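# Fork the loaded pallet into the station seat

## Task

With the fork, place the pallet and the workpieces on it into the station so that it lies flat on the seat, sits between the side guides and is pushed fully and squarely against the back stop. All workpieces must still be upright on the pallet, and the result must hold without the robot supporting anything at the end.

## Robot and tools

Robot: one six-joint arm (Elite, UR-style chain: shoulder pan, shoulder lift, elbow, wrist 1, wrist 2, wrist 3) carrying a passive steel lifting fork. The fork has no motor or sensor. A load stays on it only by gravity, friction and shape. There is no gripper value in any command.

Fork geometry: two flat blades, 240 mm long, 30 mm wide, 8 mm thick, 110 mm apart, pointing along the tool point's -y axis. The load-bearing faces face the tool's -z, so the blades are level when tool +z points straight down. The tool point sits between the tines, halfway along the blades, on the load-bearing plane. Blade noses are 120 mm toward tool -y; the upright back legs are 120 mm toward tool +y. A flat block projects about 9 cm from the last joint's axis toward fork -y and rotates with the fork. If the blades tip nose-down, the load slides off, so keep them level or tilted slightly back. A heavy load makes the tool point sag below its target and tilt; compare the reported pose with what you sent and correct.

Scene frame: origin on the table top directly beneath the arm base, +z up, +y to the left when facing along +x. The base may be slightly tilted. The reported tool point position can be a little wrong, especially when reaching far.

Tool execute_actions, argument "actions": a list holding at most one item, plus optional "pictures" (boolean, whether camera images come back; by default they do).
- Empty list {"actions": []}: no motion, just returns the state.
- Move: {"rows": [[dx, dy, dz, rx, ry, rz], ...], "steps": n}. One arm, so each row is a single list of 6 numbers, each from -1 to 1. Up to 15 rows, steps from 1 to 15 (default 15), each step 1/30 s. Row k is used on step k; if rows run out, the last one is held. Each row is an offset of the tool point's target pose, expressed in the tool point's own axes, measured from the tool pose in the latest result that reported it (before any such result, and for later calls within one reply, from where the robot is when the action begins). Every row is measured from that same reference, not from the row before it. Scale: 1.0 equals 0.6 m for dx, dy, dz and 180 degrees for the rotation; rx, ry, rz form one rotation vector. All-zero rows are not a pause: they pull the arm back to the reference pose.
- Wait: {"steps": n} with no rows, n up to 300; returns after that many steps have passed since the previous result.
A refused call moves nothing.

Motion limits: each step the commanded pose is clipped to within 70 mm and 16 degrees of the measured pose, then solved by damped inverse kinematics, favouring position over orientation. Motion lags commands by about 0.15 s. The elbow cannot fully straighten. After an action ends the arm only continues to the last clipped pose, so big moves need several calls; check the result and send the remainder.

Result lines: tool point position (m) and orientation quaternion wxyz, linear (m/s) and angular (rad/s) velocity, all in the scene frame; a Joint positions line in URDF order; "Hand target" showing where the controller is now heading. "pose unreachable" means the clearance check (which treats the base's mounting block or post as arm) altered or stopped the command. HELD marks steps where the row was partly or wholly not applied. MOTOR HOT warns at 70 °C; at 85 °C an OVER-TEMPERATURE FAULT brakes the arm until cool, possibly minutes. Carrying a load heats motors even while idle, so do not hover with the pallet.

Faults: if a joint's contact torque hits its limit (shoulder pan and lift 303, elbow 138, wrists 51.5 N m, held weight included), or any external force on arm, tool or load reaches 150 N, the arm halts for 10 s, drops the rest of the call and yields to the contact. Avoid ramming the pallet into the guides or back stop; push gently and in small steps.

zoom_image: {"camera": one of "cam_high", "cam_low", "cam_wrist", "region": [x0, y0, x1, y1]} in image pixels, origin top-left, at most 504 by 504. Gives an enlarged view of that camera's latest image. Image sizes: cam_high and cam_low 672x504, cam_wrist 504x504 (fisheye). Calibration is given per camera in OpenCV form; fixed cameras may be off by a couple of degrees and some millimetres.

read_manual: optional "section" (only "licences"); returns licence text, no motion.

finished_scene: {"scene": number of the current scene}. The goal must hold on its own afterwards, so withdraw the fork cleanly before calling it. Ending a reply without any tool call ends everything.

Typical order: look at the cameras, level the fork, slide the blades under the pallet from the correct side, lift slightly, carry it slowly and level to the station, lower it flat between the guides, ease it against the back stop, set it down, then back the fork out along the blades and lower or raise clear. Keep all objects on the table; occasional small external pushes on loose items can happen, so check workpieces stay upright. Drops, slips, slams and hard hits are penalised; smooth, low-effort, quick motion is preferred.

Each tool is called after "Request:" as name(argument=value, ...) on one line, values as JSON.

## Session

Request:
execute_actions(actions=[])

Scene clock: 0.00 s of 6000.00 s.
end_effector_position=(+0.9415, -0.3296, +0.2467) end_effector_quat_wxyz=(+0.037, +0.012, +0.997, +0.066) end_effector_velocity=(-0.001, -0.001, +0.000) end_effector_angular_velocity=(+0.001, -0.000, -0.002)
Joint positions: [ 2.475 -0.69   1.385 -1.68  -0.814 -2.392]
Joint velocities: [-0.002 -0.     0.001  0.001  0.    -0.   ]
Motor temperatures (°C, as the motors report them): [26 26 27 28 34 31]
Hand target: +0.941, -0.330, +0.247; +0.037, +0.012, +0.997, +0.066
camera_calibration (this result's frames):
cam_wrist: T_world_to_cam=[[-0.99227, 0.0851074, -0.0903181, 0.983447], [0.0376271, 0.899858, 0.434556, 0.0347991], [0.118257, 0.427799, -0.896105, 0.36076], [0, 0, 0, 1]] pos_world=[0.931873, -0.269346, 0.39698]

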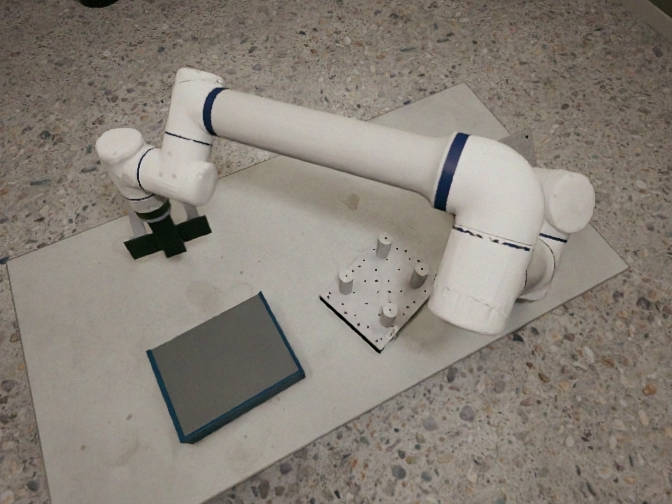

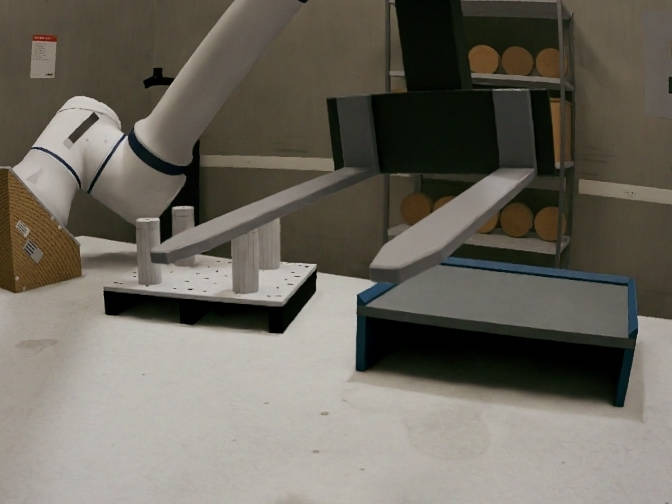

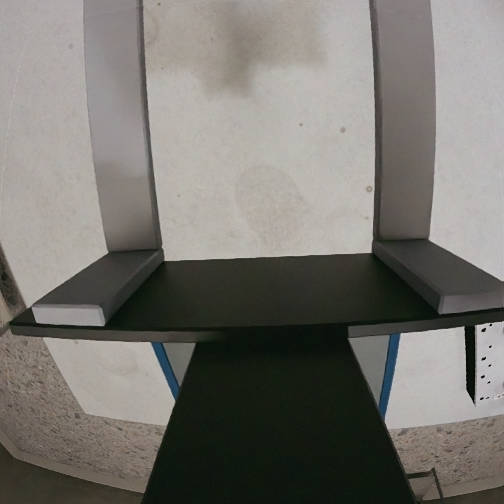

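Request:
execute_actions(actions=[{"rows":[[0,0,0,0,0,0.4]]}], pictures=false)

Request:
execute_actions(actions=[{"rows":[[0,0,0,0,0,0.4]]}], pictures=false)

Request:
execute_actions(actions=[{"rows":[[-0.1,0,0,0,0,0.3]]}], pictures=false)

Request:
execute_actions(actions=[{"rows":[[-0.3,0,0,0,0,0.03]]}])

Request:
zoom_image(camera="cam_high", region=[130, 220, 460, 460])

Scene clock: 13.00 s of 6000.00 s.
end_effector_position=(+0.9422, -0.3272, +0.2467) end_effector_quat_wxyz=(+0.011, +0.390, +0.917, +0.087) end_effector_velocity=(+0.004, -0.004, +0.000) end_effector_angular_velocity=(+0.145, +0.243, -1.703)
Joint positions: [ 2.501 -0.506  1.069 -1.56  -0.776 -1.588]
Joint velocities: [ 0.     0.477 -0.718  0.216  0.01   1.744]
Motor temperatures (°C, as the motors report them): [26 26 27 28 34 31]
Hand target: +0.943, -0.326, +0.247; +0.003, +0.474, +0.876, +0.088
Off the commanded pose: 0.002 m, 27 deg; orientation clipped at the last step of the last action.
Steps of this call (steps 1 to 90: nothing new was sent; then 9.50 s passed at rest; steps 91 to 105: all 15 steps of this action). Readings (end_effector_position):
91: (+0.9414, -0.3296, +0.2467)
92: (+0.9411, -0.3296, +0.2468)
94: (+0.9414, -0.3282, +0.2471)
98: (+0.9415, -0.3269, +0.2467)
105: the state above

Scene clock: 13.50 s of 6000.00 s.
end_effector_position=(+0.9442, -0.3269, +0.2468) end_effector_quat_wxyz=(-0.030, +0.747, +0.658, +0.094) end_effector_velocity=(+0.003, -0.005, -0.000) end_effector_angular_velocity=(+0.183, +0.323, -1.741)
Joint positions: [ 2.466 -0.276  0.766 -1.453 -0.775 -0.74 ]
Joint velocities: [-0.111  0.367 -0.378  0.13  -0.08   1.632]
Motor temperatures (°C, as the motors report them): [26 26 27 28 34 31]
Hand target: +0.946, -0.328, +0.247; -0.040, +0.807, +0.582, +0.089
Off the commanded pose: 0.002 m, 21 deg; orientation clipped at the last step of the last action.
Steps of this call (steps 1 to 15: all 15 steps of this action). Readings (end_effector_position):
1: (+0.9423, -0.3272, +0.2466)
2: (+0.9426, -0.3265, +0.2464)
4: (+0.9431, -0.3258, +0.2466)
8: (+0.9436, -0.3259, +0.2467)
15: the state above

Scene clock: 14.00 s of 6000.00 s.
end_effector_position=(+0.9382, -0.3866, +0.2353) end_effector_quat_wxyz=(-0.076, +0.953, +0.284, +0.073) end_effector_velocity=(-0.007, +0.007, +0.001) end_effector_angular_velocity=(+0.004, +0.159, -0.778)
Joint positions: [ 2.37  -0.112  0.683 -1.436 -0.827  0.003]
Joint velocities: [-0.07  -0.116  0.335 -0.243 -0.095  0.768]
Motor temperatures (°C, as the motors report them): [26 26 27 28 34 31]
Hand target: +0.938, -0.386, +0.236; -0.074, +0.963, +0.250, +0.069
Off the commanded pose: 0.002 m, 5 deg.
Steps of this call (steps 1 to 15: all 15 steps of this action). Readings (end_effector_position):
1: (+0.9442, -0.3280, +0.2466)
2: (+0.9440, -0.3394, +0.2450)
4: (+0.9368, -0.3661, +0.2383)
8: (+0.9387, -0.3814, +0.2368)
15: the state above

Scene clock: 14.50 s of 6000.00 s.
end_effector_position=(+0.7948, -0.4789, +0.2033) end_effector_quat_wxyz=(-0.080, +0.965, +0.240, +0.069) end_effector_velocity=(-0.057, -0.030, -0.013) end_effector_angular_velocity=(-0.010, -0.005, -0.008)
Joint positions: [ 2.245 -0.139  0.952 -1.598 -0.912 -0.026]
Joint velocities: [-0.049 -0.012  0.099 -0.076 -0.034 -0.029]
Motor temperatures (°C, as the motors report them): [26 26 27 28 34 31]
Hand target: +0.789, -0.482, +0.202; -0.079, +0.965, +0.239, +0.069
Off the commanded pose: 0.006 m, 0 deg.
Steps of this call (steps 1 to 15: all 15 steps of this action). Readings (end_effector_position):
1: (+0.9373, -0.3869, +0.2353)
2: (+0.9271, -0.3936, +0.2331)
4: (+0.8975, -0.4138, +0.2245)
8: (+0.8469, -0.4467, +0.2129)
15: the state above
camera_calibration (this result's frames):
cam_wrist: T_world_to_cam=[[0.901986, 0.408793, 0.138959, -0.55042], [0.383029, -0.906138, 0.179451, -0.894033], [0.199274, -0.108637, -0.973903, 0.0976258], [0, 0, 0, 1]] pos_world=[0.819457, -0.574504, 0.331999]

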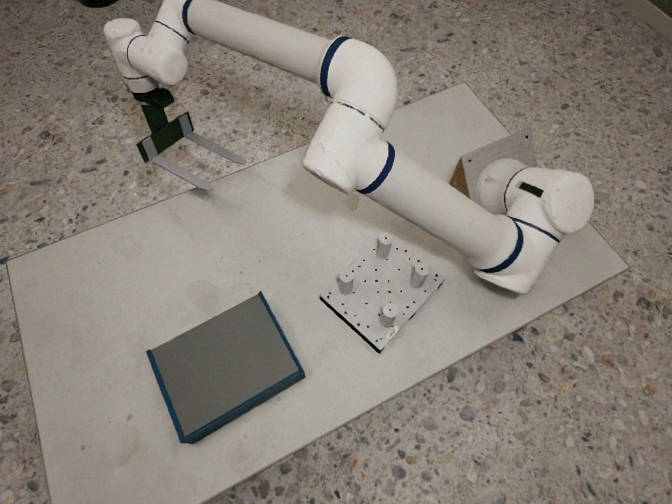

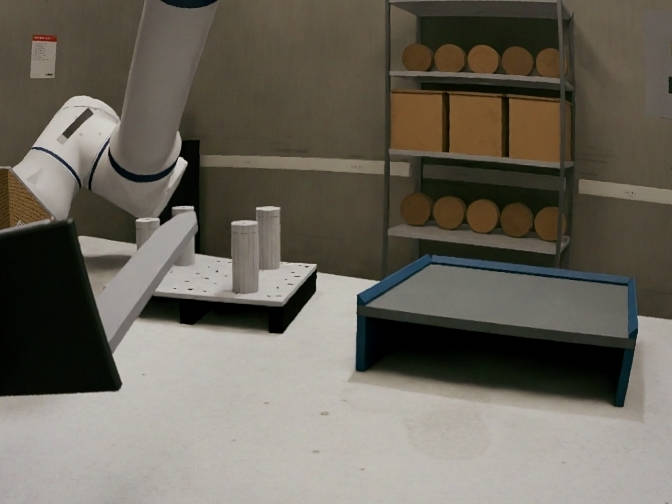

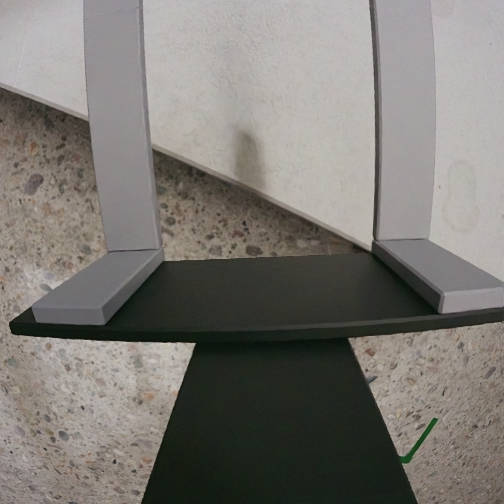

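Region (130, 220, 460, 460) of cam_high's 672x504 image, scaled by 1.527, with more detail than that image has; it fills the top 367 rows of this view, and the rest is white.

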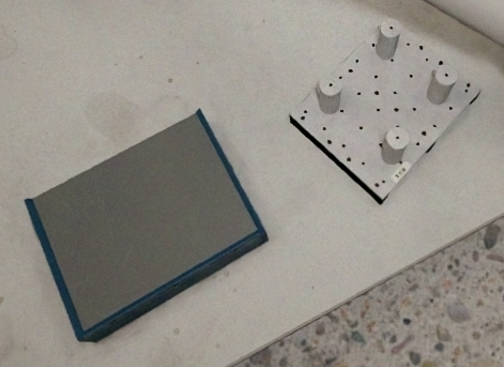

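Request:
execute_actions(actions=[{"rows":[[-0.158,-0.565,0.213,-0.0426,-0.0523,0.0437]]}], pictures=false)

Scene clock: 24.53 s of 6000.00 s.
end_effector_position=(+0.6665, -0.3290, +0.1401) end_effector_quat_wxyz=(-0.011, +0.984, +0.177, -0.005) end_effector_velocity=(-0.278, +0.348, -0.127) end_effector_angular_velocity=(-0.079, -0.022, -0.033)
Joint positions: [ 2.265 -0.467  1.592 -2.032 -1.076  0.189]
Joint velocities: [ 0.012 -0.564  1.142 -0.672 -0.014  0.087]
Motor temperatures (°C, as the motors report them): [26 26 27 28 34 31]
Hand target: +0.635, -0.291, +0.126; -0.007, +0.985, +0.175, -0.004
Off the commanded pose: 0.168 m, 1 deg; position clipped at the last step of the last action.
Steps of this call (steps 1 to 90: nothing new was sent; then 6.53 s passed at rest; steps 91 to 105: all 15 steps of this action). Readings (end_effector_position):
91: (+0.7891, -0.4816, +0.2024)
92: (+0.7849, -0.4774, +0.2002)
94: (+0.7690, -0.4572, +0.1910)
98: (+0.7320, -0.4109, +0.1717)
105: the state above

Request:
execute_actions(actions=[{"rows":[[-0.087,-0.254,0.185,-0.0075,0.002,0.002]]}], pictures=false)

Request:
execute_actions(actions=[{"steps":20}])

Request:
zoom_image(camera="cam_high", region=[260, 170, 480, 360])

Scene clock: 29.87 s of 6000.00 s.
end_effector_position=(+0.5644, -0.2039, +0.0348) end_effector_quat_wxyz=(-0.001, +0.985, +0.174, -0.000) end_effector_velocity=(-0.015, +0.018, -0.021) end_effector_angular_velocity=(-0.013, -0.012, -0.005)
Joint positions: [ 2.308 -0.585  1.99  -2.358 -1.05   0.246]
Joint velocities: [ 0.008 -0.01   0.064 -0.078  0.008  0.022]
Motor temperatures (°C, as the motors report them): [26 26 27 28 34 31]
Hand target: +0.563, -0.202, +0.033; -0.000, +0.985, +0.174, +0.000
Off the commanded pose: 0.003 m, 0 deg.
Steps of this call (steps 1 to 90: nothing new was sent; then 1.83 s passed at rest; steps 91 to 105: all 15 steps of this action). Readings (end_effector_position):
91: (+0.6351, -0.2901, +0.1256)
92: (+0.6306, -0.2846, +0.1195)
94: (+0.6116, -0.2621, +0.0958)
98: (+0.5808, -0.2243, +0.0566)
105: the state above

Scene clock: 30.53 s of 6000.00 s.
end_effector_position=(+0.5631, -0.2022, +0.0329) end_effector_quat_wxyz=(-0.000, +0.985, +0.174, +0.000) end_effector_velocity=(+0.000, +0.000, +0.000) end_effector_angular_velocity=(+0.001, +0.000, -0.001)
Joint positions: [ 2.309 -0.586  1.996 -2.365 -1.049  0.248]
Joint velocities: [-0.     0.    -0.     0.001  0.     0.   ]
Motor temperatures (°C, as the motors report them): [26 26 27 28 34 31]
Hand target: +0.563, -0.202, +0.033; -0.000, +0.985, +0.174, +0.000
Off the commanded pose: 0.000 m, 0 deg.
Steps of this call (steps 1 to 20: nothing new was sent). Readings (end_effector_position):
1: (+0.5640, -0.2034, +0.0343)
2: (+0.5637, -0.2030, +0.0338)
4: (+0.5634, -0.2026, +0.0334)
8: (+0.5631, -0.2023, +0.0330)
20: the state above
camera_calibration (this result's frames):
cam_wrist: T_world_to_cam=[[0.956504, 0.29053, -0.0263077, -0.480038], [0.284221, -0.907809, 0.308383, -0.472913], [0.0657122, -0.302447, -0.950898, 0.0431799], [0, 0, 0, 1]] pos_world=[0.590732, -0.27679, 0.174269]

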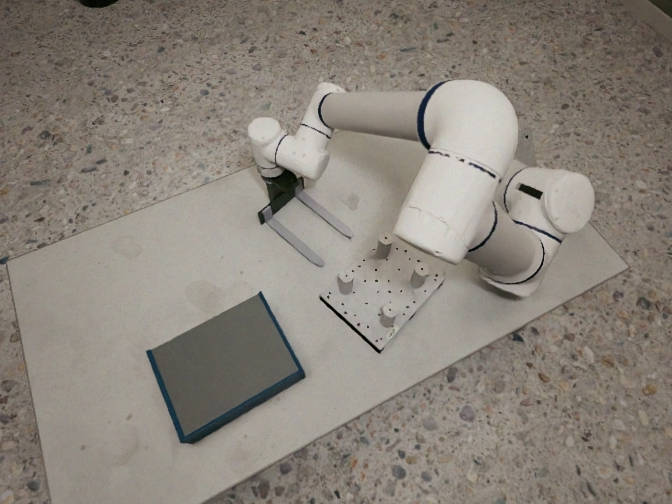

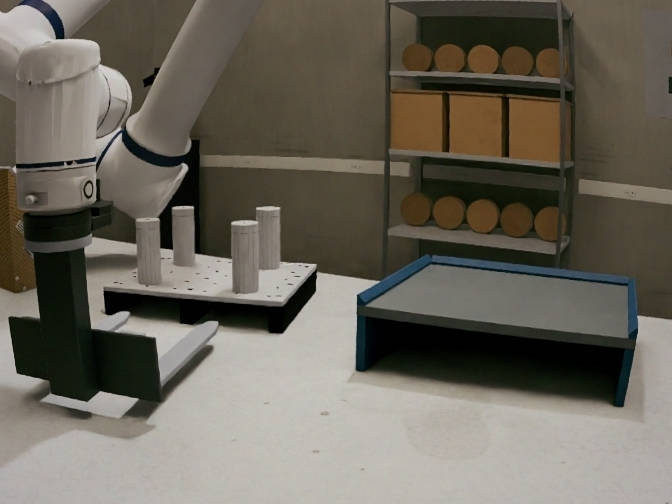

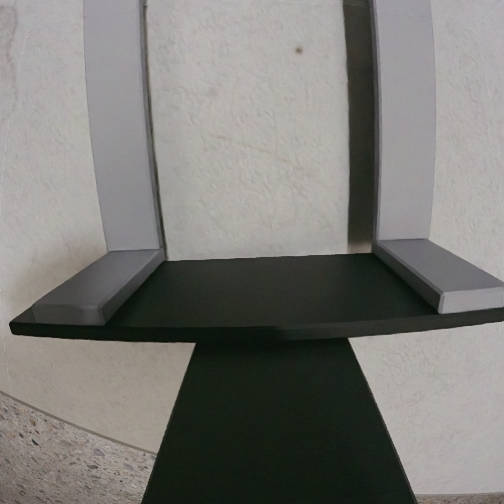

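Region (260, 170, 480, 360) of cam_high's 672x504 image, scaled by 2.291, with more detail than that image has; it fills the top 435 rows of this view, and the rest is white.

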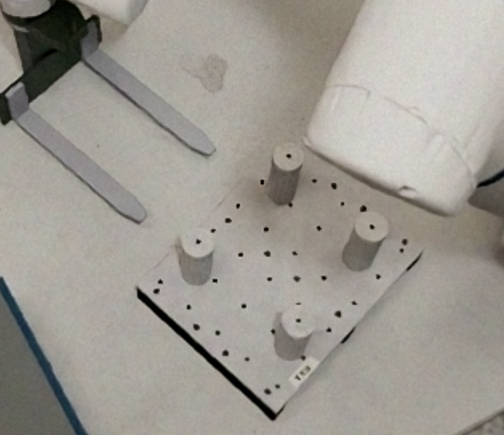

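Request:
execute_actions(actions=[{"rows":[[0.007,-0.01,0.01,0,0,0],[0.007,-0.02,0.01,0,0,0],[0.007,-0.035,0.01,0,0,0],[0.007,-0.05,0.01,0,0,0],[0.007,-0.07,0.01,0,0,0],[0.007,-0.09,0.01,0,0,0],[0.007,-0.11,0.01,0,0,0],[0.007,-0.13,0.01,0,0,0],[0.007,-0.15,0.01,0,0,0],[0.007,-0.17,0.01,0,0,0],[0.007,-0.19,0.01,0,0,0],[0.007,-0.21,0.01,0,0,0],[0.007,-0.23,0.01,0,0,0],[0.007,-0.25,0.01,0,0,0],[0.007,-0.27,0.01,0,0,0]]}])

Scene clock: 38.00 s of 6000.00 s.
end_effector_position=(+0.5248, -0.0878, +0.0244) end_effector_quat_wxyz=(-0.001, +0.985, +0.174, -0.001) end_effector_velocity=(-0.120, +0.325, -0.005) end_effector_angular_velocity=(+0.001, +0.001, -0.000)
Joint positions: [ 2.362 -0.74   2.19  -2.427 -1.019  0.297]
Joint velocities: [ 0.142 -0.486  0.532 -0.117  0.079  0.137]
Motor temperatures (°C, as the motors report them): [26 26 28 28 34 31]
Hand target: +0.511, -0.053, +0.024; -0.001, +0.985, +0.174, -0.001
Off the commanded pose: 0.041 m, 0 deg.
Steps of this call (steps 1 to 90: nothing new was sent; then 3.97 s passed at rest; steps 91 to 105: all 15 steps of this action). Readings (end_effector_position):
91: (+0.5631, -0.2021, +0.0328)
92: (+0.5637, -0.2005, +0.0315)
94: (+0.5622, -0.1922, +0.0287)
98: (+0.5518, -0.1614, +0.0264)
105: the state above
camera_calibration (this result's frames):
cam_wrist: T_world_to_cam=[[0.956344, 0.290974, -0.0272083, -0.47674], [0.285047, -0.908209, 0.30644, -0.355968], [0.0644552, -0.300818, -0.951501, 0.0730531], [0, 0, 0, 1]] pos_world=[0.552686, -0.162599, 0.165622]

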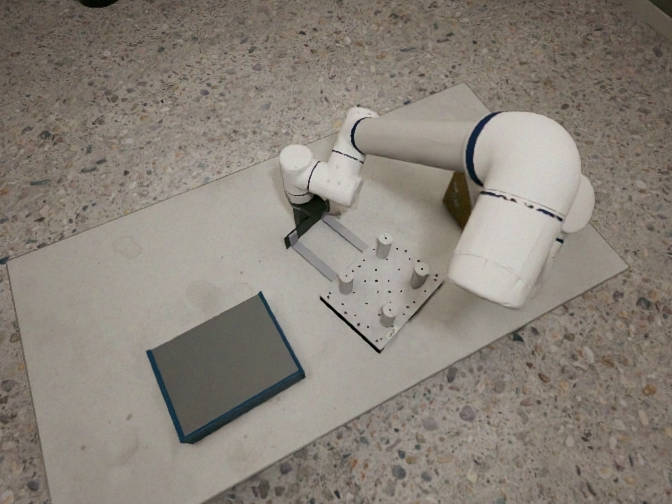

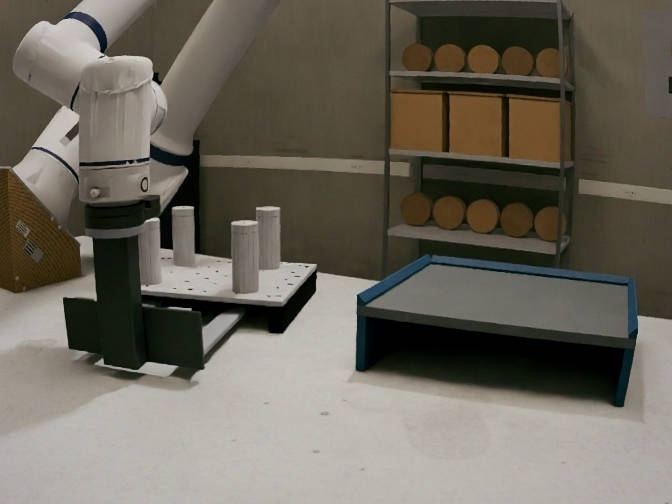

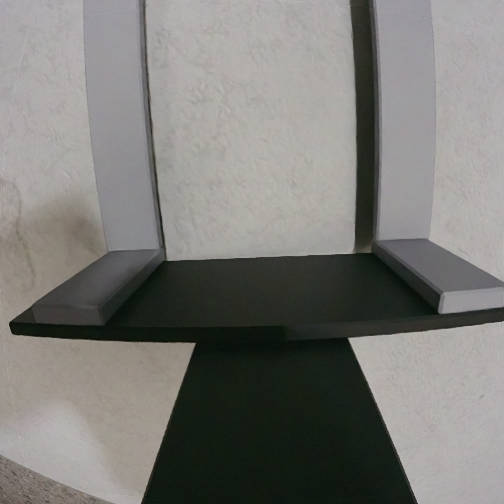

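Remaining ≈0.187; go 0.165.

Request:
execute_actions(actions=[{"rows":[[0,-0.07,-0.004,0,0,0],[0,-0.085,-0.004,0,0,0],[0,-0.1,-0.004,0,0,0],[0,-0.12,-0.004,0,0,0],[0,-0.14,-0.004,0,0,0],[0,-0.16,-0.004,0,0,0],[0,-0.18,-0.004,0,0,0],[0,-0.2,-0.004,0,0,0],[0,-0.22,-0.004,0,0,0],[0,-0.24,-0.004,0,0,0],[0,-0.255,-0.004,0,0,0],[0,-0.265,-0.004,0,0,0],[0,-0.275,-0.004,0,0,0]]}], pictures=false)

Request:
execute_actions(actions=[{"steps":20}])

Scene clock: 47.40 s of 6000.00 s.
end_effector_position=(+0.4723, +0.0528, +0.0247) end_effector_quat_wxyz=(-0.002, +0.985, +0.174, -0.001) end_effector_velocity=(-0.050, +0.149, +0.011) end_effector_angular_velocity=(-0.005, +0.004, -0.004)
Joint positions: [ 2.432 -0.973  2.4   -2.442 -0.981  0.367]
Joint velocities: [ 0.085 -0.289  0.187  0.052  0.039  0.091]
Motor temperatures (°C, as the motors report them): [26 26 28 28 34 31]
Hand target: +0.468, +0.066, +0.026; -0.001, +0.985, +0.174, -0.001
Off the commanded pose: 0.015 m, 0 deg.
Steps of this call (steps 1 to 90: nothing new was sent; then 5.90 s passed at rest; steps 91 to 105: all 15 steps of this action). Readings (end_effector_position):
91: (+0.5111, -0.0525, +0.0236)
92: (+0.5109, -0.0513, +0.0244)
94: (+0.5082, -0.0432, +0.0256)
98: (+0.4957, -0.0102, +0.0251)
105: the state above

Scene clock: 48.07 s of 6000.00 s.
end_effector_position=(+0.4681, +0.0662, +0.0261) end_effector_quat_wxyz=(-0.001, +0.985, +0.174, -0.001) end_effector_velocity=(-0.000, -0.000, +0.000) end_effector_angular_velocity=(+0.001, -0.000, -0.001)
Joint positions: [ 2.44  -0.999  2.416 -2.437 -0.977  0.375]
Joint velocities: [-0.001 -0.     0.     0.001  0.    -0.   ]
Motor temperatures (°C, as the motors report them): [26 26 28 28 34 31]
Hand target: +0.468, +0.066, +0.026; -0.001, +0.985, +0.174, -0.001
Off the commanded pose: 0.002 m, 0 deg.
Steps of this call (steps 1 to 20: nothing new was sent). Readings (end_effector_position):
1: (+0.4710, +0.0570, +0.0252)
2: (+0.4702, +0.0599, +0.0256)
4: (+0.4691, +0.0632, +0.0258)
8: (+0.4683, +0.0655, +0.0260)
20: the state above
camera_calibration (this result's frames):
cam_wrist: T_world_to_cam=[[0.956345, 0.290956, -0.0273662, -0.467287], [0.285087, -0.908245, 0.306296, -0.2005], [0.0642633, -0.300726, -0.951543, 0.124649], [0, 0, 0, 1]] pos_world=[0.496037, -0.00865842, 0.167233]

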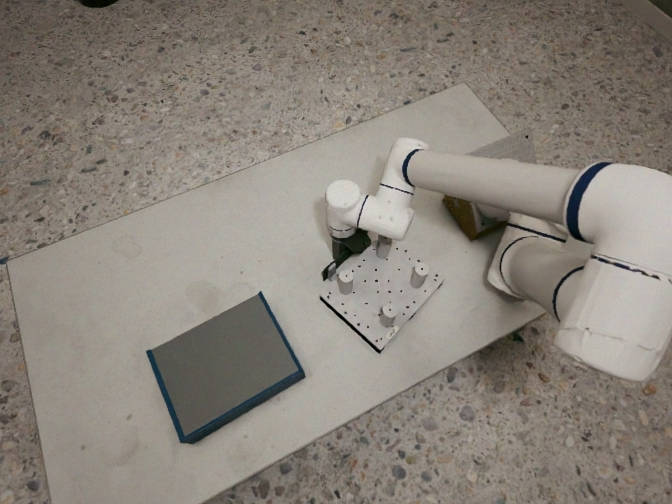

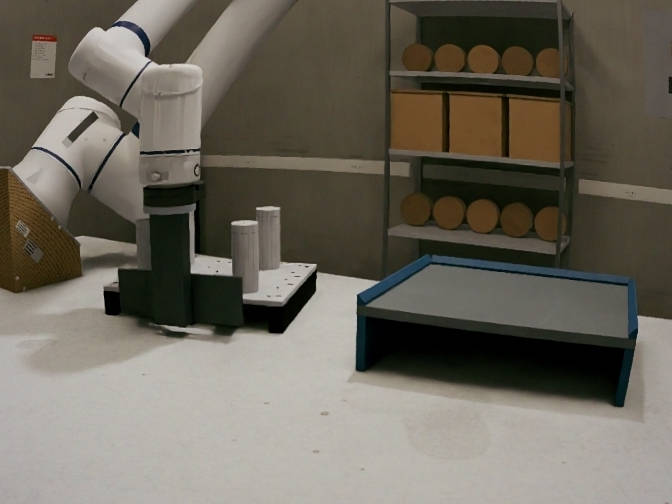

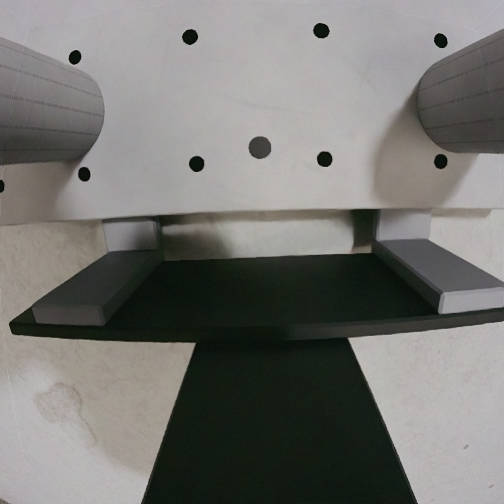

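Request:
execute_actions(actions=[{"rows":[[0,-0.005,0,0,0,0],[0,-0.01,0,0,0,0],[0,-0.015,0,0,0,0],[0,-0.02,0,0,0,0],[0,-0.025,0,0,0,0],[0,-0.029,0,0,0,0],[0,-0.032,0,0,0,0],[0,-0.035,0,0,0,0],[0,-0.038,0,0,0,0],[0,-0.041,0,0,0,0]]}], pictures=false)

Request:
execute_actions(actions=[{"rows":[[0,0.002,-0.004,0,0,0],[0,0.002,-0.008,0,0,0],[0,0.002,-0.012,0,0,0],[0,0.002,-0.016,0,0,0],[0,0.002,-0.02,0,0,0],[0,0.002,-0.024,0,0,0],[0,0.002,-0.028,0,0,0],[0,0.002,-0.032,0,0,0],[0,0.002,-0.037,0,0,0],[0,0.002,-0.043,0,0,0],[0,0.002,-0.05,0,0,0],[0,0.002,-0.058,0,0,0],[0,0.002,-0.066,0,0,0],[0,0.002,-0.074,0,0,0],[0,0.002,-0.082,0,0,0]]}], pictures=false)

Request:
execute_actions(actions=[{"rows":[[0,0,-0.036,0,0,0.001],[0,0,-0.046,0,0,0.003],[0,0,-0.056,0,0,0.006],[0,0,-0.066,0,0,0.009],[0,0,-0.076,0,0,0.013],[0,0,-0.086,0,0,0.017],[0,0,-0.096,0,0,0.021],[0,0,-0.106,0,0,0.025],[0,0,-0.116,0,0,0.029],[0,0,-0.126,0,0,0.033],[0,0,-0.136,0,0,0.037],[0,0,-0.146,0,0,0.04],[0,0,-0.156,0,0,0.043],[0,0,-0.166,0,0,0.045],[0,0,-0.175,0,0,0.046]]}], pictures=false)

Request:
execute_actions(actions=[{"steps":20}], pictures=false)

Request:
execute_actions(actions=[{"rows":[[0,0,0,0,0,0.001],[0,0,0,0,0,0.003],[0,0,0,0,0,0.006],[0,0,0,0,0,0.009],[0,0,0,0,0,0.013],[0,0,0,0,0,0.017],[0,0,0,0,0,0.021],[0,0,0,0,0,0.025],[0,0,0,0,0,0.029],[0,0,0,0,0,0.033],[0,0,0,0,0,0.037],[0,0,0,0,0,0.04],[0,0,0,0,0,0.043],[0,0,0,0,0,0.045],[0,0,0,0,0,0.046]]}], pictures=false)

Request:
execute_actions(actions=[{"steps":20}])

Scene clock: 70.67 s of 6000.00 s.
end_effector_position=(+0.4600, +0.0883, +0.0261) end_effector_quat_wxyz=(-0.001, +0.985, +0.174, -0.001) end_effector_velocity=(-0.004, +0.010, +0.000) end_effector_angular_velocity=(-0.001, -0.000, +0.000)
Joint positions: [ 2.454 -1.041  2.444 -2.431 -0.97   0.39 ]
Joint velocities: [ 0.006 -0.021  0.013  0.003  0.003  0.007]
Motor temperatures (°C, as the motors report them): [26 26 28 28 34 31]
Hand target: +0.460, +0.089, +0.026; -0.001, +0.985, +0.174, -0.001
Off the commanded pose: 0.001 m, 0 deg.
Steps of this call (steps 1 to 90: nothing new was sent; then 19.10 s passed at rest; steps 91 to 105: all 15 steps of this action). Readings (end_effector_position):
91: (+0.4681, +0.0662, +0.0261)
92: (+0.4679, +0.0669, +0.0261)
94: (+0.4666, +0.0703, +0.0260)
98: (+0.4632, +0.0793, +0.0259)
105: the state above

Scene clock: 71.17 s of 6000.00 s.
end_effector_position=(+0.4608, +0.0871, +0.0599) end_effector_quat_wxyz=(-0.001, +0.985, +0.174, -0.000) end_effector_velocity=(+0.003, -0.001, +0.126) end_effector_angular_velocity=(-0.002, -0.004, +0.002)
Joint positions: [ 2.416 -1.098  2.428 -2.337 -0.989  0.351]
Joint velocities: [-0.133 -0.209 -0.066  0.344 -0.069 -0.133]
Motor temperatures (°C, as the motors report them): [26 26 28 28 34 31]
Hand target: +0.461, +0.087, +0.074; -0.001, +0.985, +0.174, -0.000
Off the commanded pose: 0.015 m, 0 deg.
Steps of this call (steps 1 to 15: all 15 steps of this action). Readings (end_effector_position):
1: (+0.4599, +0.0885, +0.0261)
2: (+0.4599, +0.0886, +0.0266)
4: (+0.4601, +0.0879, +0.0294)
8: (+0.4605, +0.0873, +0.0376)
15: the state above

Scene clock: 71.67 s of 6000.00 s.
end_effector_position=(+0.4617, +0.0865, +0.1438) end_effector_quat_wxyz=(-0.001, +0.993, +0.114, +0.000) end_effector_velocity=(+0.000, +0.000, +0.176) end_effector_angular_velocity=(-0.000, +0.000, -0.251)
Joint positions: [ 2.305 -1.227  2.396 -2.119 -1.05   0.363]
Joint velocities: [-0.223 -0.25  -0.092  0.445 -0.13   0.042]
Motor temperatures (°C, as the motors report them): [26 26 28 28 34 31]
Hand target: +0.461, +0.087, +0.163; -0.001, +0.995, +0.103, +0.000
Off the commanded pose: 0.021 m, 1 deg.
Steps of this call (steps 1 to 15: all 15 steps of this action). Readings (end_effector_position):
1: (+0.4608, +0.0870, +0.0643)
2: (+0.4609, +0.0870, +0.0691)
4: (+0.4613, +0.0868, +0.0797)
8: (+0.4615, +0.0867, +0.1023)
15: the state above

Scene clock: 72.33 s of 6000.00 s.
end_effector_position=(+0.4615, +0.0867, +0.1627) end_effector_quat_wxyz=(-0.001, +0.995, +0.103, +0.000) end_effector_velocity=(+0.000, -0.000, +0.000) end_effector_angular_velocity=(-0.000, +0.000, -0.000)
Joint positions: [ 2.282 -1.254  2.385 -2.071 -1.063  0.366]
Joint velocities: [ 0. -0. -0.  0. -0.  0.]
Motor temperatures (°C, as the motors report them): [26 26 28 28 34 31]
Hand target: +0.461, +0.087, +0.163; -0.001, +0.995, +0.103, +0.000
Off the commanded pose: 0.002 m, 0 deg.
Steps of this call (steps 1 to 20: nothing new was sent). Readings (end_effector_position):
1: (+0.4617, +0.0865, +0.1496)
2: (+0.4619, +0.0864, +0.1540)
4: (+0.4616, +0.0867, +0.1586)
8: (+0.4615, +0.0867, +0.1618)
20: the state above

Scene clock: 72.83 s of 6000.00 s.
end_effector_position=(+0.4615, +0.0867, +0.1627) end_effector_quat_wxyz=(-0.002, +0.999, +0.043, +0.000) end_effector_velocity=(-0.001, +0.000, +0.000) end_effector_angular_velocity=(-0.000, -0.000, -0.254)
Joint positions: [ 2.254 -1.266  2.411 -2.073 -1.08   0.46 ]
Joint velocities: [-0.059 -0.032  0.058 -0.001 -0.035  0.2  ]
Motor temperatures (°C, as the motors report them): [26 26 28 28 34 31]
Hand target: +0.462, +0.087, +0.163; -0.001, +1.000, +0.031, +0.000
Off the commanded pose: 0.000 m, 1 deg.
Steps of this call (steps 1 to 15: all 15 steps of this action). Readings (end_effector_position):
1: (+0.4615, +0.0867, +0.1627)
2: (+0.4616, +0.0867, +0.1628)
4: (+0.4617, +0.0866, +0.1629)
8: (+0.4615, +0.0867, +0.1627)
15: the state above

Scene clock: 73.50 s of 6000.00 s.
end_effector_position=(+0.4615, +0.0867, +0.1627) end_effector_quat_wxyz=(-0.001, +1.000, +0.031, +0.000) end_effector_velocity=(-0.000, +0.001, -0.001) end_effector_angular_velocity=(+0.001, +0.002, +0.000)
Joint positions: [ 2.249 -1.269  2.416 -2.073 -1.083  0.479]
Joint velocities: [ 0.002 -0.     0.001  0.001  0.     0.   ]
Motor temperatures (°C, as the motors report them): [26 26 28 28 34 31]
Hand target: +0.462, +0.087, +0.163; -0.001, +1.000, +0.031, +0.000
Off the commanded pose: 0.000 m, 0 deg.
Steps of this call (steps 1 to 20: nothing new was sent). Readings (end_effector_position):
1: (+0.4615, +0.0867, +0.1627)
2: (+0.4615, +0.0867, +0.1627)
4: (+0.4615, +0.0867, +0.1627)
8: (+0.4615, +0.0867, +0.1627)
20: the state above
camera_calibration (this result's frames):
cam_wrist: T_world_to_cam=[[0.999628, 0.00727583, -0.0262728, -0.458776], [0.0149712, -0.951911, 0.306007, -0.093303], [-0.0227829, -0.306287, -0.951667, 0.301922], [0, 0, 0, 1]] pos_world=[0.466881, 0.00699661, 0.303827]

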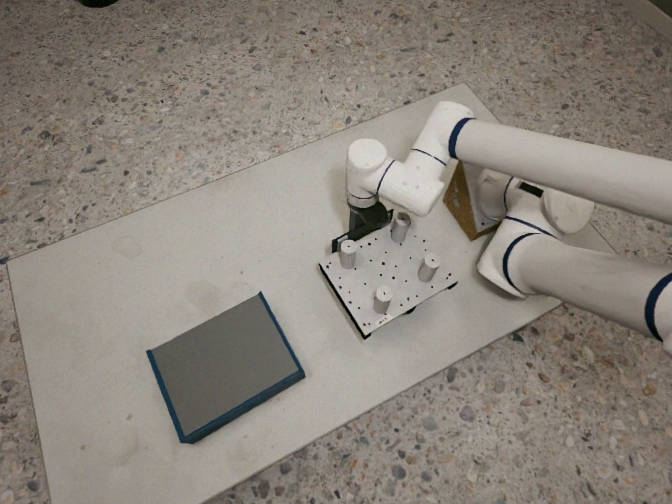

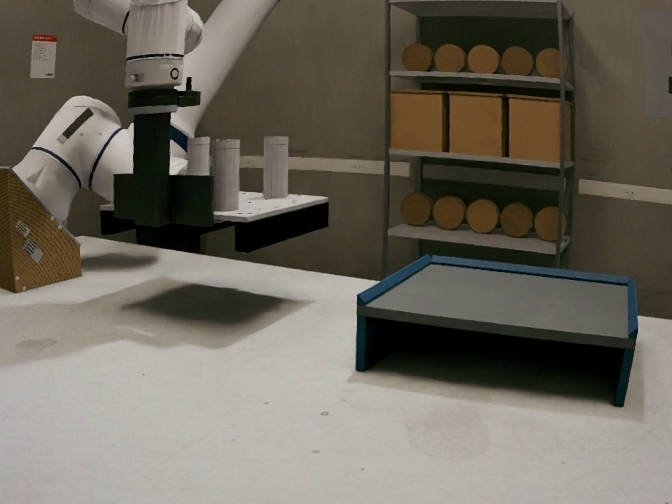

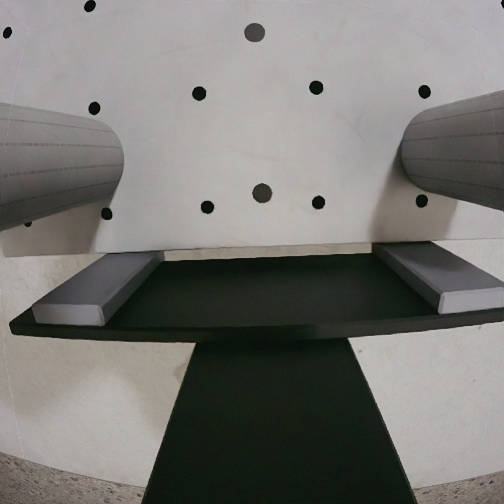

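Request:
execute_actions(actions=[{"rows":[[0.002,0,0,0,0,0],[0.005,0,0,0,0,0],[0.009,0.001,0,0,0,0],[0.014,0.001,0,0,0,0],[0.02,0.002,0,0,0,0],[0.027,0.003,0,0,0,0],[0.035,0.003,0,0,0,0],[0.044,0.004,0,0,0,0],[0.054,0.005,0,0,0,0],[0.064,0.006,0,0,0,0],[0.074,0.007,0,0,0,0],[0.084,0.008,0,0,0,0],[0.094,0.009,0,0,0,0],[0.104,0.01,0,0,0,0],[0.114,0.011,0,0,0,0]]}], pictures=false)

Request:
execute_actions(actions=[{"rows":[[0.05,0.005,0,0,0,0],[0.062,0.006,0,0,0,0],[0.074,0.007,0,0,0,0],[0.086,0.008,0,0,0,0],[0.098,0.009,0,0,0,0],[0.11,0.011,0,0,0,0],[0.122,0.012,0,0,0,0],[0.134,0.013,0,0,0,0],[0.146,0.014,0,0,0,0],[0.158,0.015,0,0,0,0],[0.17,0.016,0,0,0,0],[0.182,0.018,0,0,0,0],[0.194,0.019,0,0,0,0],[0.206,0.02,0,0,0,0],[0.218,0.021,0,0,0,0]]}], pictures=false)

Request:
execute_actions(actions=[{"rows":[[0.05,0.005,0,0,0,0],[0.062,0.006,0,0,0,0],[0.074,0.007,0,0,0,0],[0.086,0.008,0,0,0,0],[0.098,0.009,0,0,0,0],[0.11,0.011,0,0,0,0],[0.122,0.012,0,0,0,0],[0.134,0.013,0,0,0,0],[0.146,0.014,0,0,0,0],[0.158,0.015,0,0,0,0],[0.17,0.016,0,0,0,0],[0.182,0.018,0,0,0,0],[0.194,0.019,0,0,0,0],[0.206,0.02,0,0,0,0],[0.218,0.021,0,0,0,0]]}], pictures=false)

Request:
execute_actions(actions=[{"rows":[[0.05,0.005,0,0,0,0],[0.062,0.006,0,0,0,0],[0.074,0.007,0,0,0,0],[0.086,0.008,0,0,0,0],[0.098,0.009,0,0,0,0],[0.11,0.011,0,0,0,0],[0.122,0.012,0,0,0,0],[0.134,0.013,0,0,0,0],[0.146,0.014,0,0,0,0],[0.158,0.015,0,0,0,0],[0.17,0.016,0,0,0,0],[0.182,0.018,0,0,0,0],[0.194,0.019,0,0,0,0],[0.206,0.02,0,0,0,0],[0.218,0.021,0,0,0,0]]}], pictures=false)

Request:
execute_actions(actions=[{"rows":[[0.05,0.005,0,0,0,0],[0.062,0.006,0,0,0,0],[0.074,0.007,0,0,0,0],[0.086,0.008,0,0,0,0],[0.098,0.009,0,0,0,0],[0.11,0.011,0,0,0,0],[0.122,0.012,0,0,0,0],[0.134,0.013,0,0,0,0],[0.146,0.014,0,0,0,0],[0.157,0.015,0,0,0,0],[0.167,0.016,0,0,0,0],[0.176,0.017,0,0,0,0],[0.184,0.018,0,0,0,0],[0.191,0.019,0,0,0,0],[0.197,0.019,0,0,0,0]]}], pictures=false)

Request:
execute_actions(actions=[{"steps":20}])

Request:
zoom_image(camera="cam_high", region=[120, 270, 330, 460])

Scene clock: 98.20 s of 6000.00 s.
end_effector_position=(+0.5099, +0.0852, +0.1634) end_effector_quat_wxyz=(-0.001, +1.000, +0.031, +0.000) end_effector_velocity=(+0.170, -0.006, +0.001) end_effector_angular_velocity=(-0.001, -0.000, -0.000)
Joint positions: [ 2.313 -1.22   2.339 -2.074 -1.045  0.539]
Joint velocities: [ 0.212  0.174 -0.276  0.     0.122  0.2  ]
Motor temperatures (°C, as the motors report them): [26 26 28 28 34 31]
Hand target: +0.529, +0.085, +0.163; -0.001, +1.000, +0.031, +0.000
Off the commanded pose: 0.020 m, 0 deg.
Steps of this call (steps 1 to 90: nothing new was sent; then 21.20 s passed at rest; steps 91 to 105: all 15 steps of this action). Readings (end_effector_position):
91: (+0.4615, +0.0867, +0.1627)
92: (+0.4617, +0.0867, +0.1627)
94: (+0.4638, +0.0867, +0.1627)
98: (+0.4744, +0.0863, +0.1629)
105: the state above

Scene clock: 98.70 s of 6000.00 s.
end_effector_position=(+0.6159, +0.0818, +0.1644) end_effector_quat_wxyz=(-0.001, +1.000, +0.031, +0.000) end_effector_velocity=(+0.213, -0.006, -0.002) end_effector_angular_velocity=(+0.001, +0.003, +0.000)
Joint positions: [ 2.427 -1.114  2.16  -2.061 -0.982  0.651]
Joint velocities: [ 0.201  0.217 -0.372  0.044  0.104  0.203]
Motor temperatures (°C, as the motors report them): [26 26 28 28 34 31]
Hand target: +0.639, +0.081, +0.164; -0.001, +1.000, +0.031, +0.000
Off the commanded pose: 0.025 m, 0 deg.
Steps of this call (steps 1 to 15: all 15 steps of this action). Readings (end_effector_position):
1: (+0.5158, +0.0850, +0.1634)
2: (+0.5225, +0.0848, +0.1636)
4: (+0.5368, +0.0845, +0.1642)
8: (+0.5653, +0.0837, +0.1644)
15: the state above

Scene clock: 99.20 s of 6000.00 s.
end_effector_position=(+0.7219, +0.0785, +0.1651) end_effector_quat_wxyz=(-0.001, +1.000, +0.031, +0.001) end_effector_velocity=(+0.213, -0.007, -0.001) end_effector_angular_velocity=(+0.000, +0.000, -0.001)
Joint positions: [ 2.513 -1.006  1.967 -2.028 -0.938  0.742]
Joint velocities: [ 0.152  0.221 -0.403  0.085  0.073  0.166]
Motor temperatures (°C, as the motors report them): [26 26 28 28 34 31]
Hand target: +0.745, +0.078, +0.165; -0.001, +1.000, +0.031, +0.001
Off the commanded pose: 0.025 m, 0 deg.
Steps of this call (steps 1 to 15: all 15 steps of this action). Readings (end_effector_position):
1: (+0.6231, +0.0816, +0.1644)
2: (+0.6298, +0.0815, +0.1645)
4: (+0.6433, +0.0812, +0.1648)
8: (+0.6716, +0.0803, +0.1651)
15: the state above

Scene clock: 99.70 s of 6000.00 s.
end_effector_position=(+0.8279, +0.0751, +0.1658) end_effector_quat_wxyz=(-0.001, +1.000, +0.030, +0.001) end_effector_velocity=(+0.213, -0.006, -0.001) end_effector_angular_velocity=(-0.001, +0.000, +0.002)
Joint positions: [ 2.579 -0.895  1.756 -1.975 -0.907  0.817]
Joint velocities: [ 0.122  0.233 -0.443  0.124  0.053  0.137]
Motor temperatures (°C, as the motors report them): [26 26 28 28 34 31]
Hand target: +0.851, +0.075, +0.166; -0.001, +1.000, +0.030, +0.001
Off the commanded pose: 0.025 m, 0 deg.
Steps of this call (steps 1 to 15: all 15 steps of this action). Readings (end_effector_position):
1: (+0.7291, +0.0782, +0.1651)
2: (+0.7359, +0.0781, +0.1653)
4: (+0.7494, +0.0778, +0.1655)
8: (+0.7777, +0.0769, +0.1657)
15: the state above

Scene clock: 100.20 s of 6000.00 s.
end_effector_position=(+0.9294, +0.0717, +0.1664) end_effector_quat_wxyz=(-0.000, +1.000, +0.030, +0.002) end_effector_velocity=(+0.154, -0.009, -0.002) end_effector_angular_velocity=(+0.001, +0.004, -0.001)
Joint positions: [ 2.63  -0.78   1.533 -1.905 -0.885  0.877]
Joint velocities: [ 0.07   0.191 -0.364  0.127  0.027  0.08 ]
Motor temperatures (°C, as the motors report them): [26 26 28 28 34 31]
Hand target: +0.945, +0.071, +0.166; -0.000, +1.000, +0.030, +0.002
Off the commanded pose: 0.017 m, 0 deg.
Steps of this call (steps 1 to 15: all 15 steps of this action). Readings (end_effector_position):
1: (+0.8351, +0.0749, +0.1658)
2: (+0.8418, +0.0747, +0.1659)
4: (+0.8553, +0.0744, +0.1661)
8: (+0.8835, +0.0735, +0.1663)
15: the state above

Scene clock: 100.87 s of 6000.00 s.
end_effector_position=(+0.9453, +0.0712, +0.1662) end_effector_quat_wxyz=(-0.000, +1.000, +0.030, +0.002) end_effector_velocity=(-0.000, +0.000, -0.001) end_effector_angular_velocity=(+0.000, +0.000, +0.000)
Joint positions: [ 2.637 -0.76   1.496 -1.892 -0.882  0.886]
Joint velocities: [ 0.     0.     0.001 -0.     0.    -0.   ]
Motor temperatures (°C, as the motors report them): [26 26 28 28 34 31]
Hand target: +0.945, +0.071, +0.166; -0.000, +1.000, +0.030, +0.002
Off the commanded pose: 0.001 m, 0 deg.
Steps of this call (steps 1 to 20: nothing new was sent). Readings (end_effector_position):
1: (+0.9343, +0.0715, +0.1664)
2: (+0.9380, +0.0714, +0.1663)
4: (+0.9418, +0.0713, +0.1662)
8: (+0.9445, +0.0712, +0.1662)
20: the state above
camera_calibration (this result's frames):
cam_wrist: T_world_to_cam=[[0.999705, 0.00651299, -0.0233971, -0.942696], [0.0134024, -0.951347, 0.307829, -0.115246], [-0.0202539, -0.308052, -0.951154, 0.309239], [0, 0, 0, 1]] pos_world=[0.950225, -0.00823772, 0.307553]

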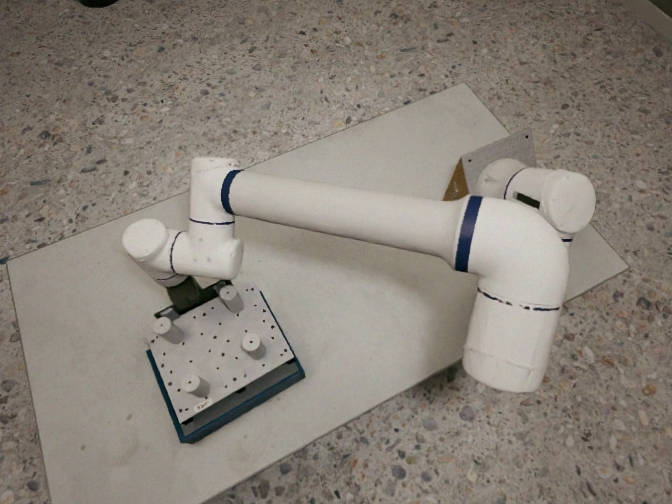

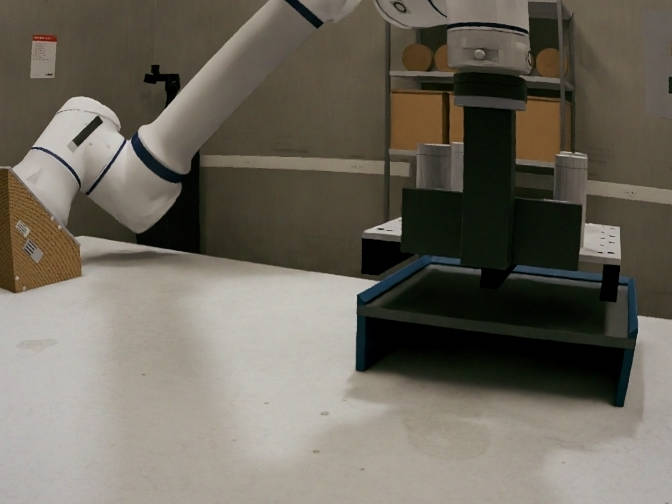

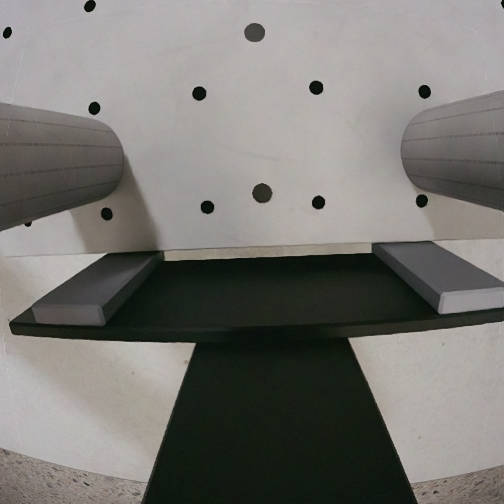

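Region (120, 270, 330, 460) of cam_high's 672x504 image, scaled by 2.400, with more detail than that image has; it fills the top 456 rows of this view, and the rest is white.

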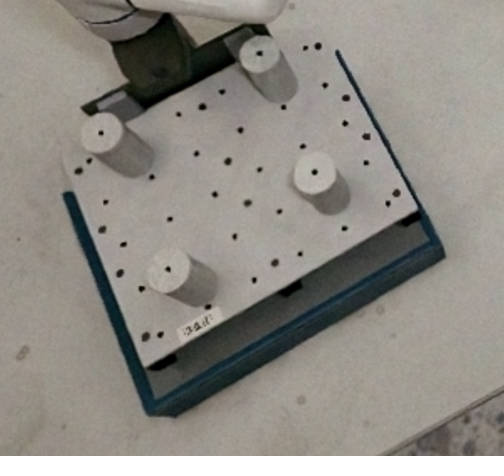

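Request:
execute_actions(actions=[{"rows":[[0.002,0,0.003,0,0,0],[0.004,0,0.006,0,0,0],[0.006,0,0.009,0,0,0],[0.008,0,0.012,0,0,0],[0.01,0,0.015,0,0,0],[0.012,0,0.018,0,0,0],[0.014,0,0.021,0,0,0],[0.016,0,0.024,0,0,0],[0.018,0,0.027,0,0,0],[0.02,0,0.03,0,0,0],[0.02,0,0.033,0,0,0]]}], pictures=false)

Request:
execute_actions(actions=[{"steps":15}])

Request:
zoom_image(camera="cam_high", region=[120, 270, 330, 460])

Request:
zoom_image(camera="cam_low", region=[340, 220, 660, 380])

Scene clock: 110.73 s of 6000.00 s.
end_effector_position=(+0.9567, +0.0719, +0.1477) end_effector_quat_wxyz=(-0.000, +1.000, +0.030, +0.001) end_effector_velocity=(+0.009, +0.000, -0.011) end_effector_angular_velocity=(-0.000, -0.005, +0.001)
Joint positions: [ 2.655 -0.737  1.48  -1.913 -0.875  0.907]
Joint velocities: [ 0.01   0.015 -0.011 -0.018  0.007  0.016]
Motor temperatures (°C, as the motors report them): [26 26 28 28 34 31]
Hand target: +0.957, +0.072, +0.146; -0.000, +1.000, +0.030, +0.002
Off the commanded pose: 0.001 m, 0 deg.
Steps of this call (steps 1 to 90: nothing new was sent; then 6.37 s passed at rest; steps 91 to 105: all 15 steps of this action). Readings (end_effector_position):
91: (+0.9453, +0.0712, +0.1662)
92: (+0.9456, +0.0713, +0.1658)
94: (+0.9471, +0.0714, +0.1636)
98: (+0.9512, +0.0716, +0.1574)
105: the state above

Scene clock: 111.23 s of 6000.00 s.
end_effector_position=(+0.9574, +0.0719, +0.1465) end_effector_quat_wxyz=(-0.000, +1.000, +0.030, +0.002) end_effector_velocity=(+0.000, -0.001, +0.001) end_effector_angular_velocity=(+0.000, -0.002, -0.001)
Joint positions: [ 2.656 -0.735  1.479 -1.915 -0.875  0.908]
Joint velocities: [-0.002  0.     0.    -0.     0.     0.   ]
Motor temperatures (°C, as the motors report them): [26 26 28 28 34 31]
Hand target: +0.957, +0.072, +0.146; -0.000, +1.000, +0.030, +0.002
Off the commanded pose: 0.000 m, 0 deg.
Steps of this call (steps 1 to 15: nothing new was sent). Readings (end_effector_position):
1: (+0.9570, +0.0719, +0.1474)
2: (+0.9571, +0.0719, +0.1471)
4: (+0.9572, +0.0719, +0.1468)
8: (+0.9573, +0.0719, +0.1466)
15: the state above
camera_calibration (this result's frames):
cam_wrist: T_world_to_cam=[[0.999705, 0.00649379, -0.0234236, -0.955198], [0.0133935, -0.951329, 0.307886, -0.108653], [-0.0202842, -0.308109, -0.951135, 0.290947], [0, 0, 0, 1]] pos_world=[0.962273, -0.00751864, 0.287809]

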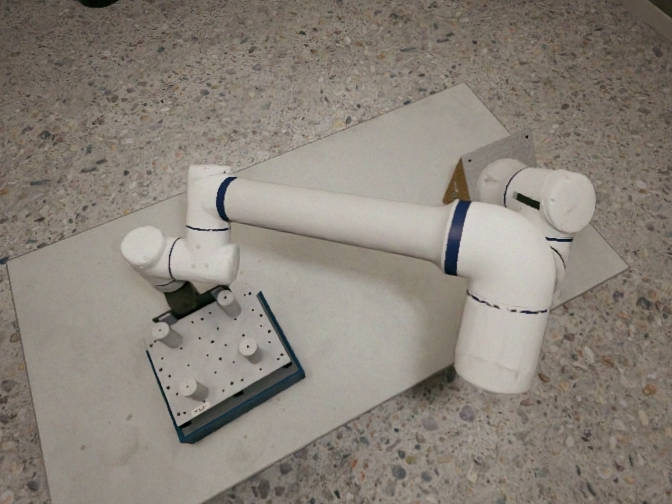

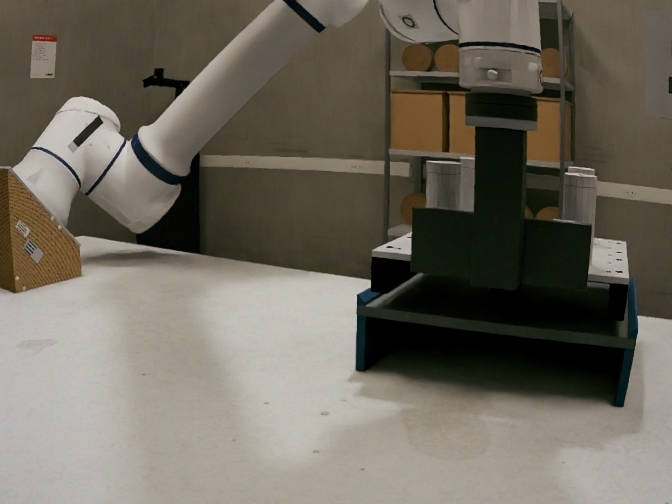

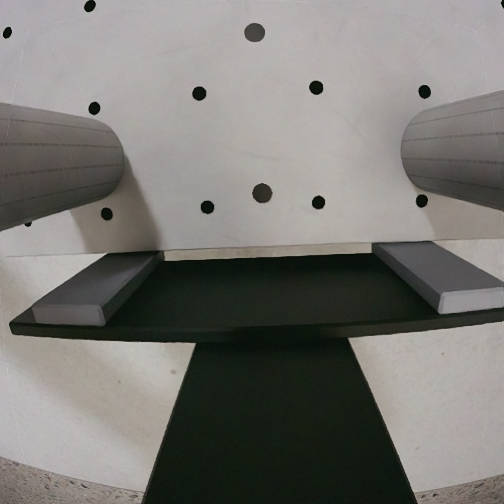

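Region (120, 270, 330, 460) of cam_high's 672x504 image, scaled by 2.400, with more detail than that image has; it fills the top 456 rows of this view, and the rest is white.

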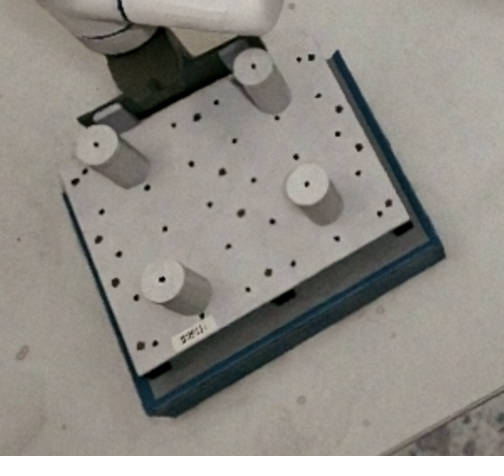

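Region (340, 220, 660, 380) of cam_low's 672x504 image, scaled by 1.575, with more detail than that image has.

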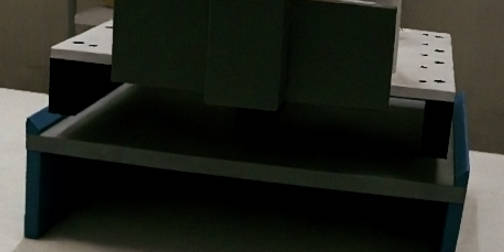

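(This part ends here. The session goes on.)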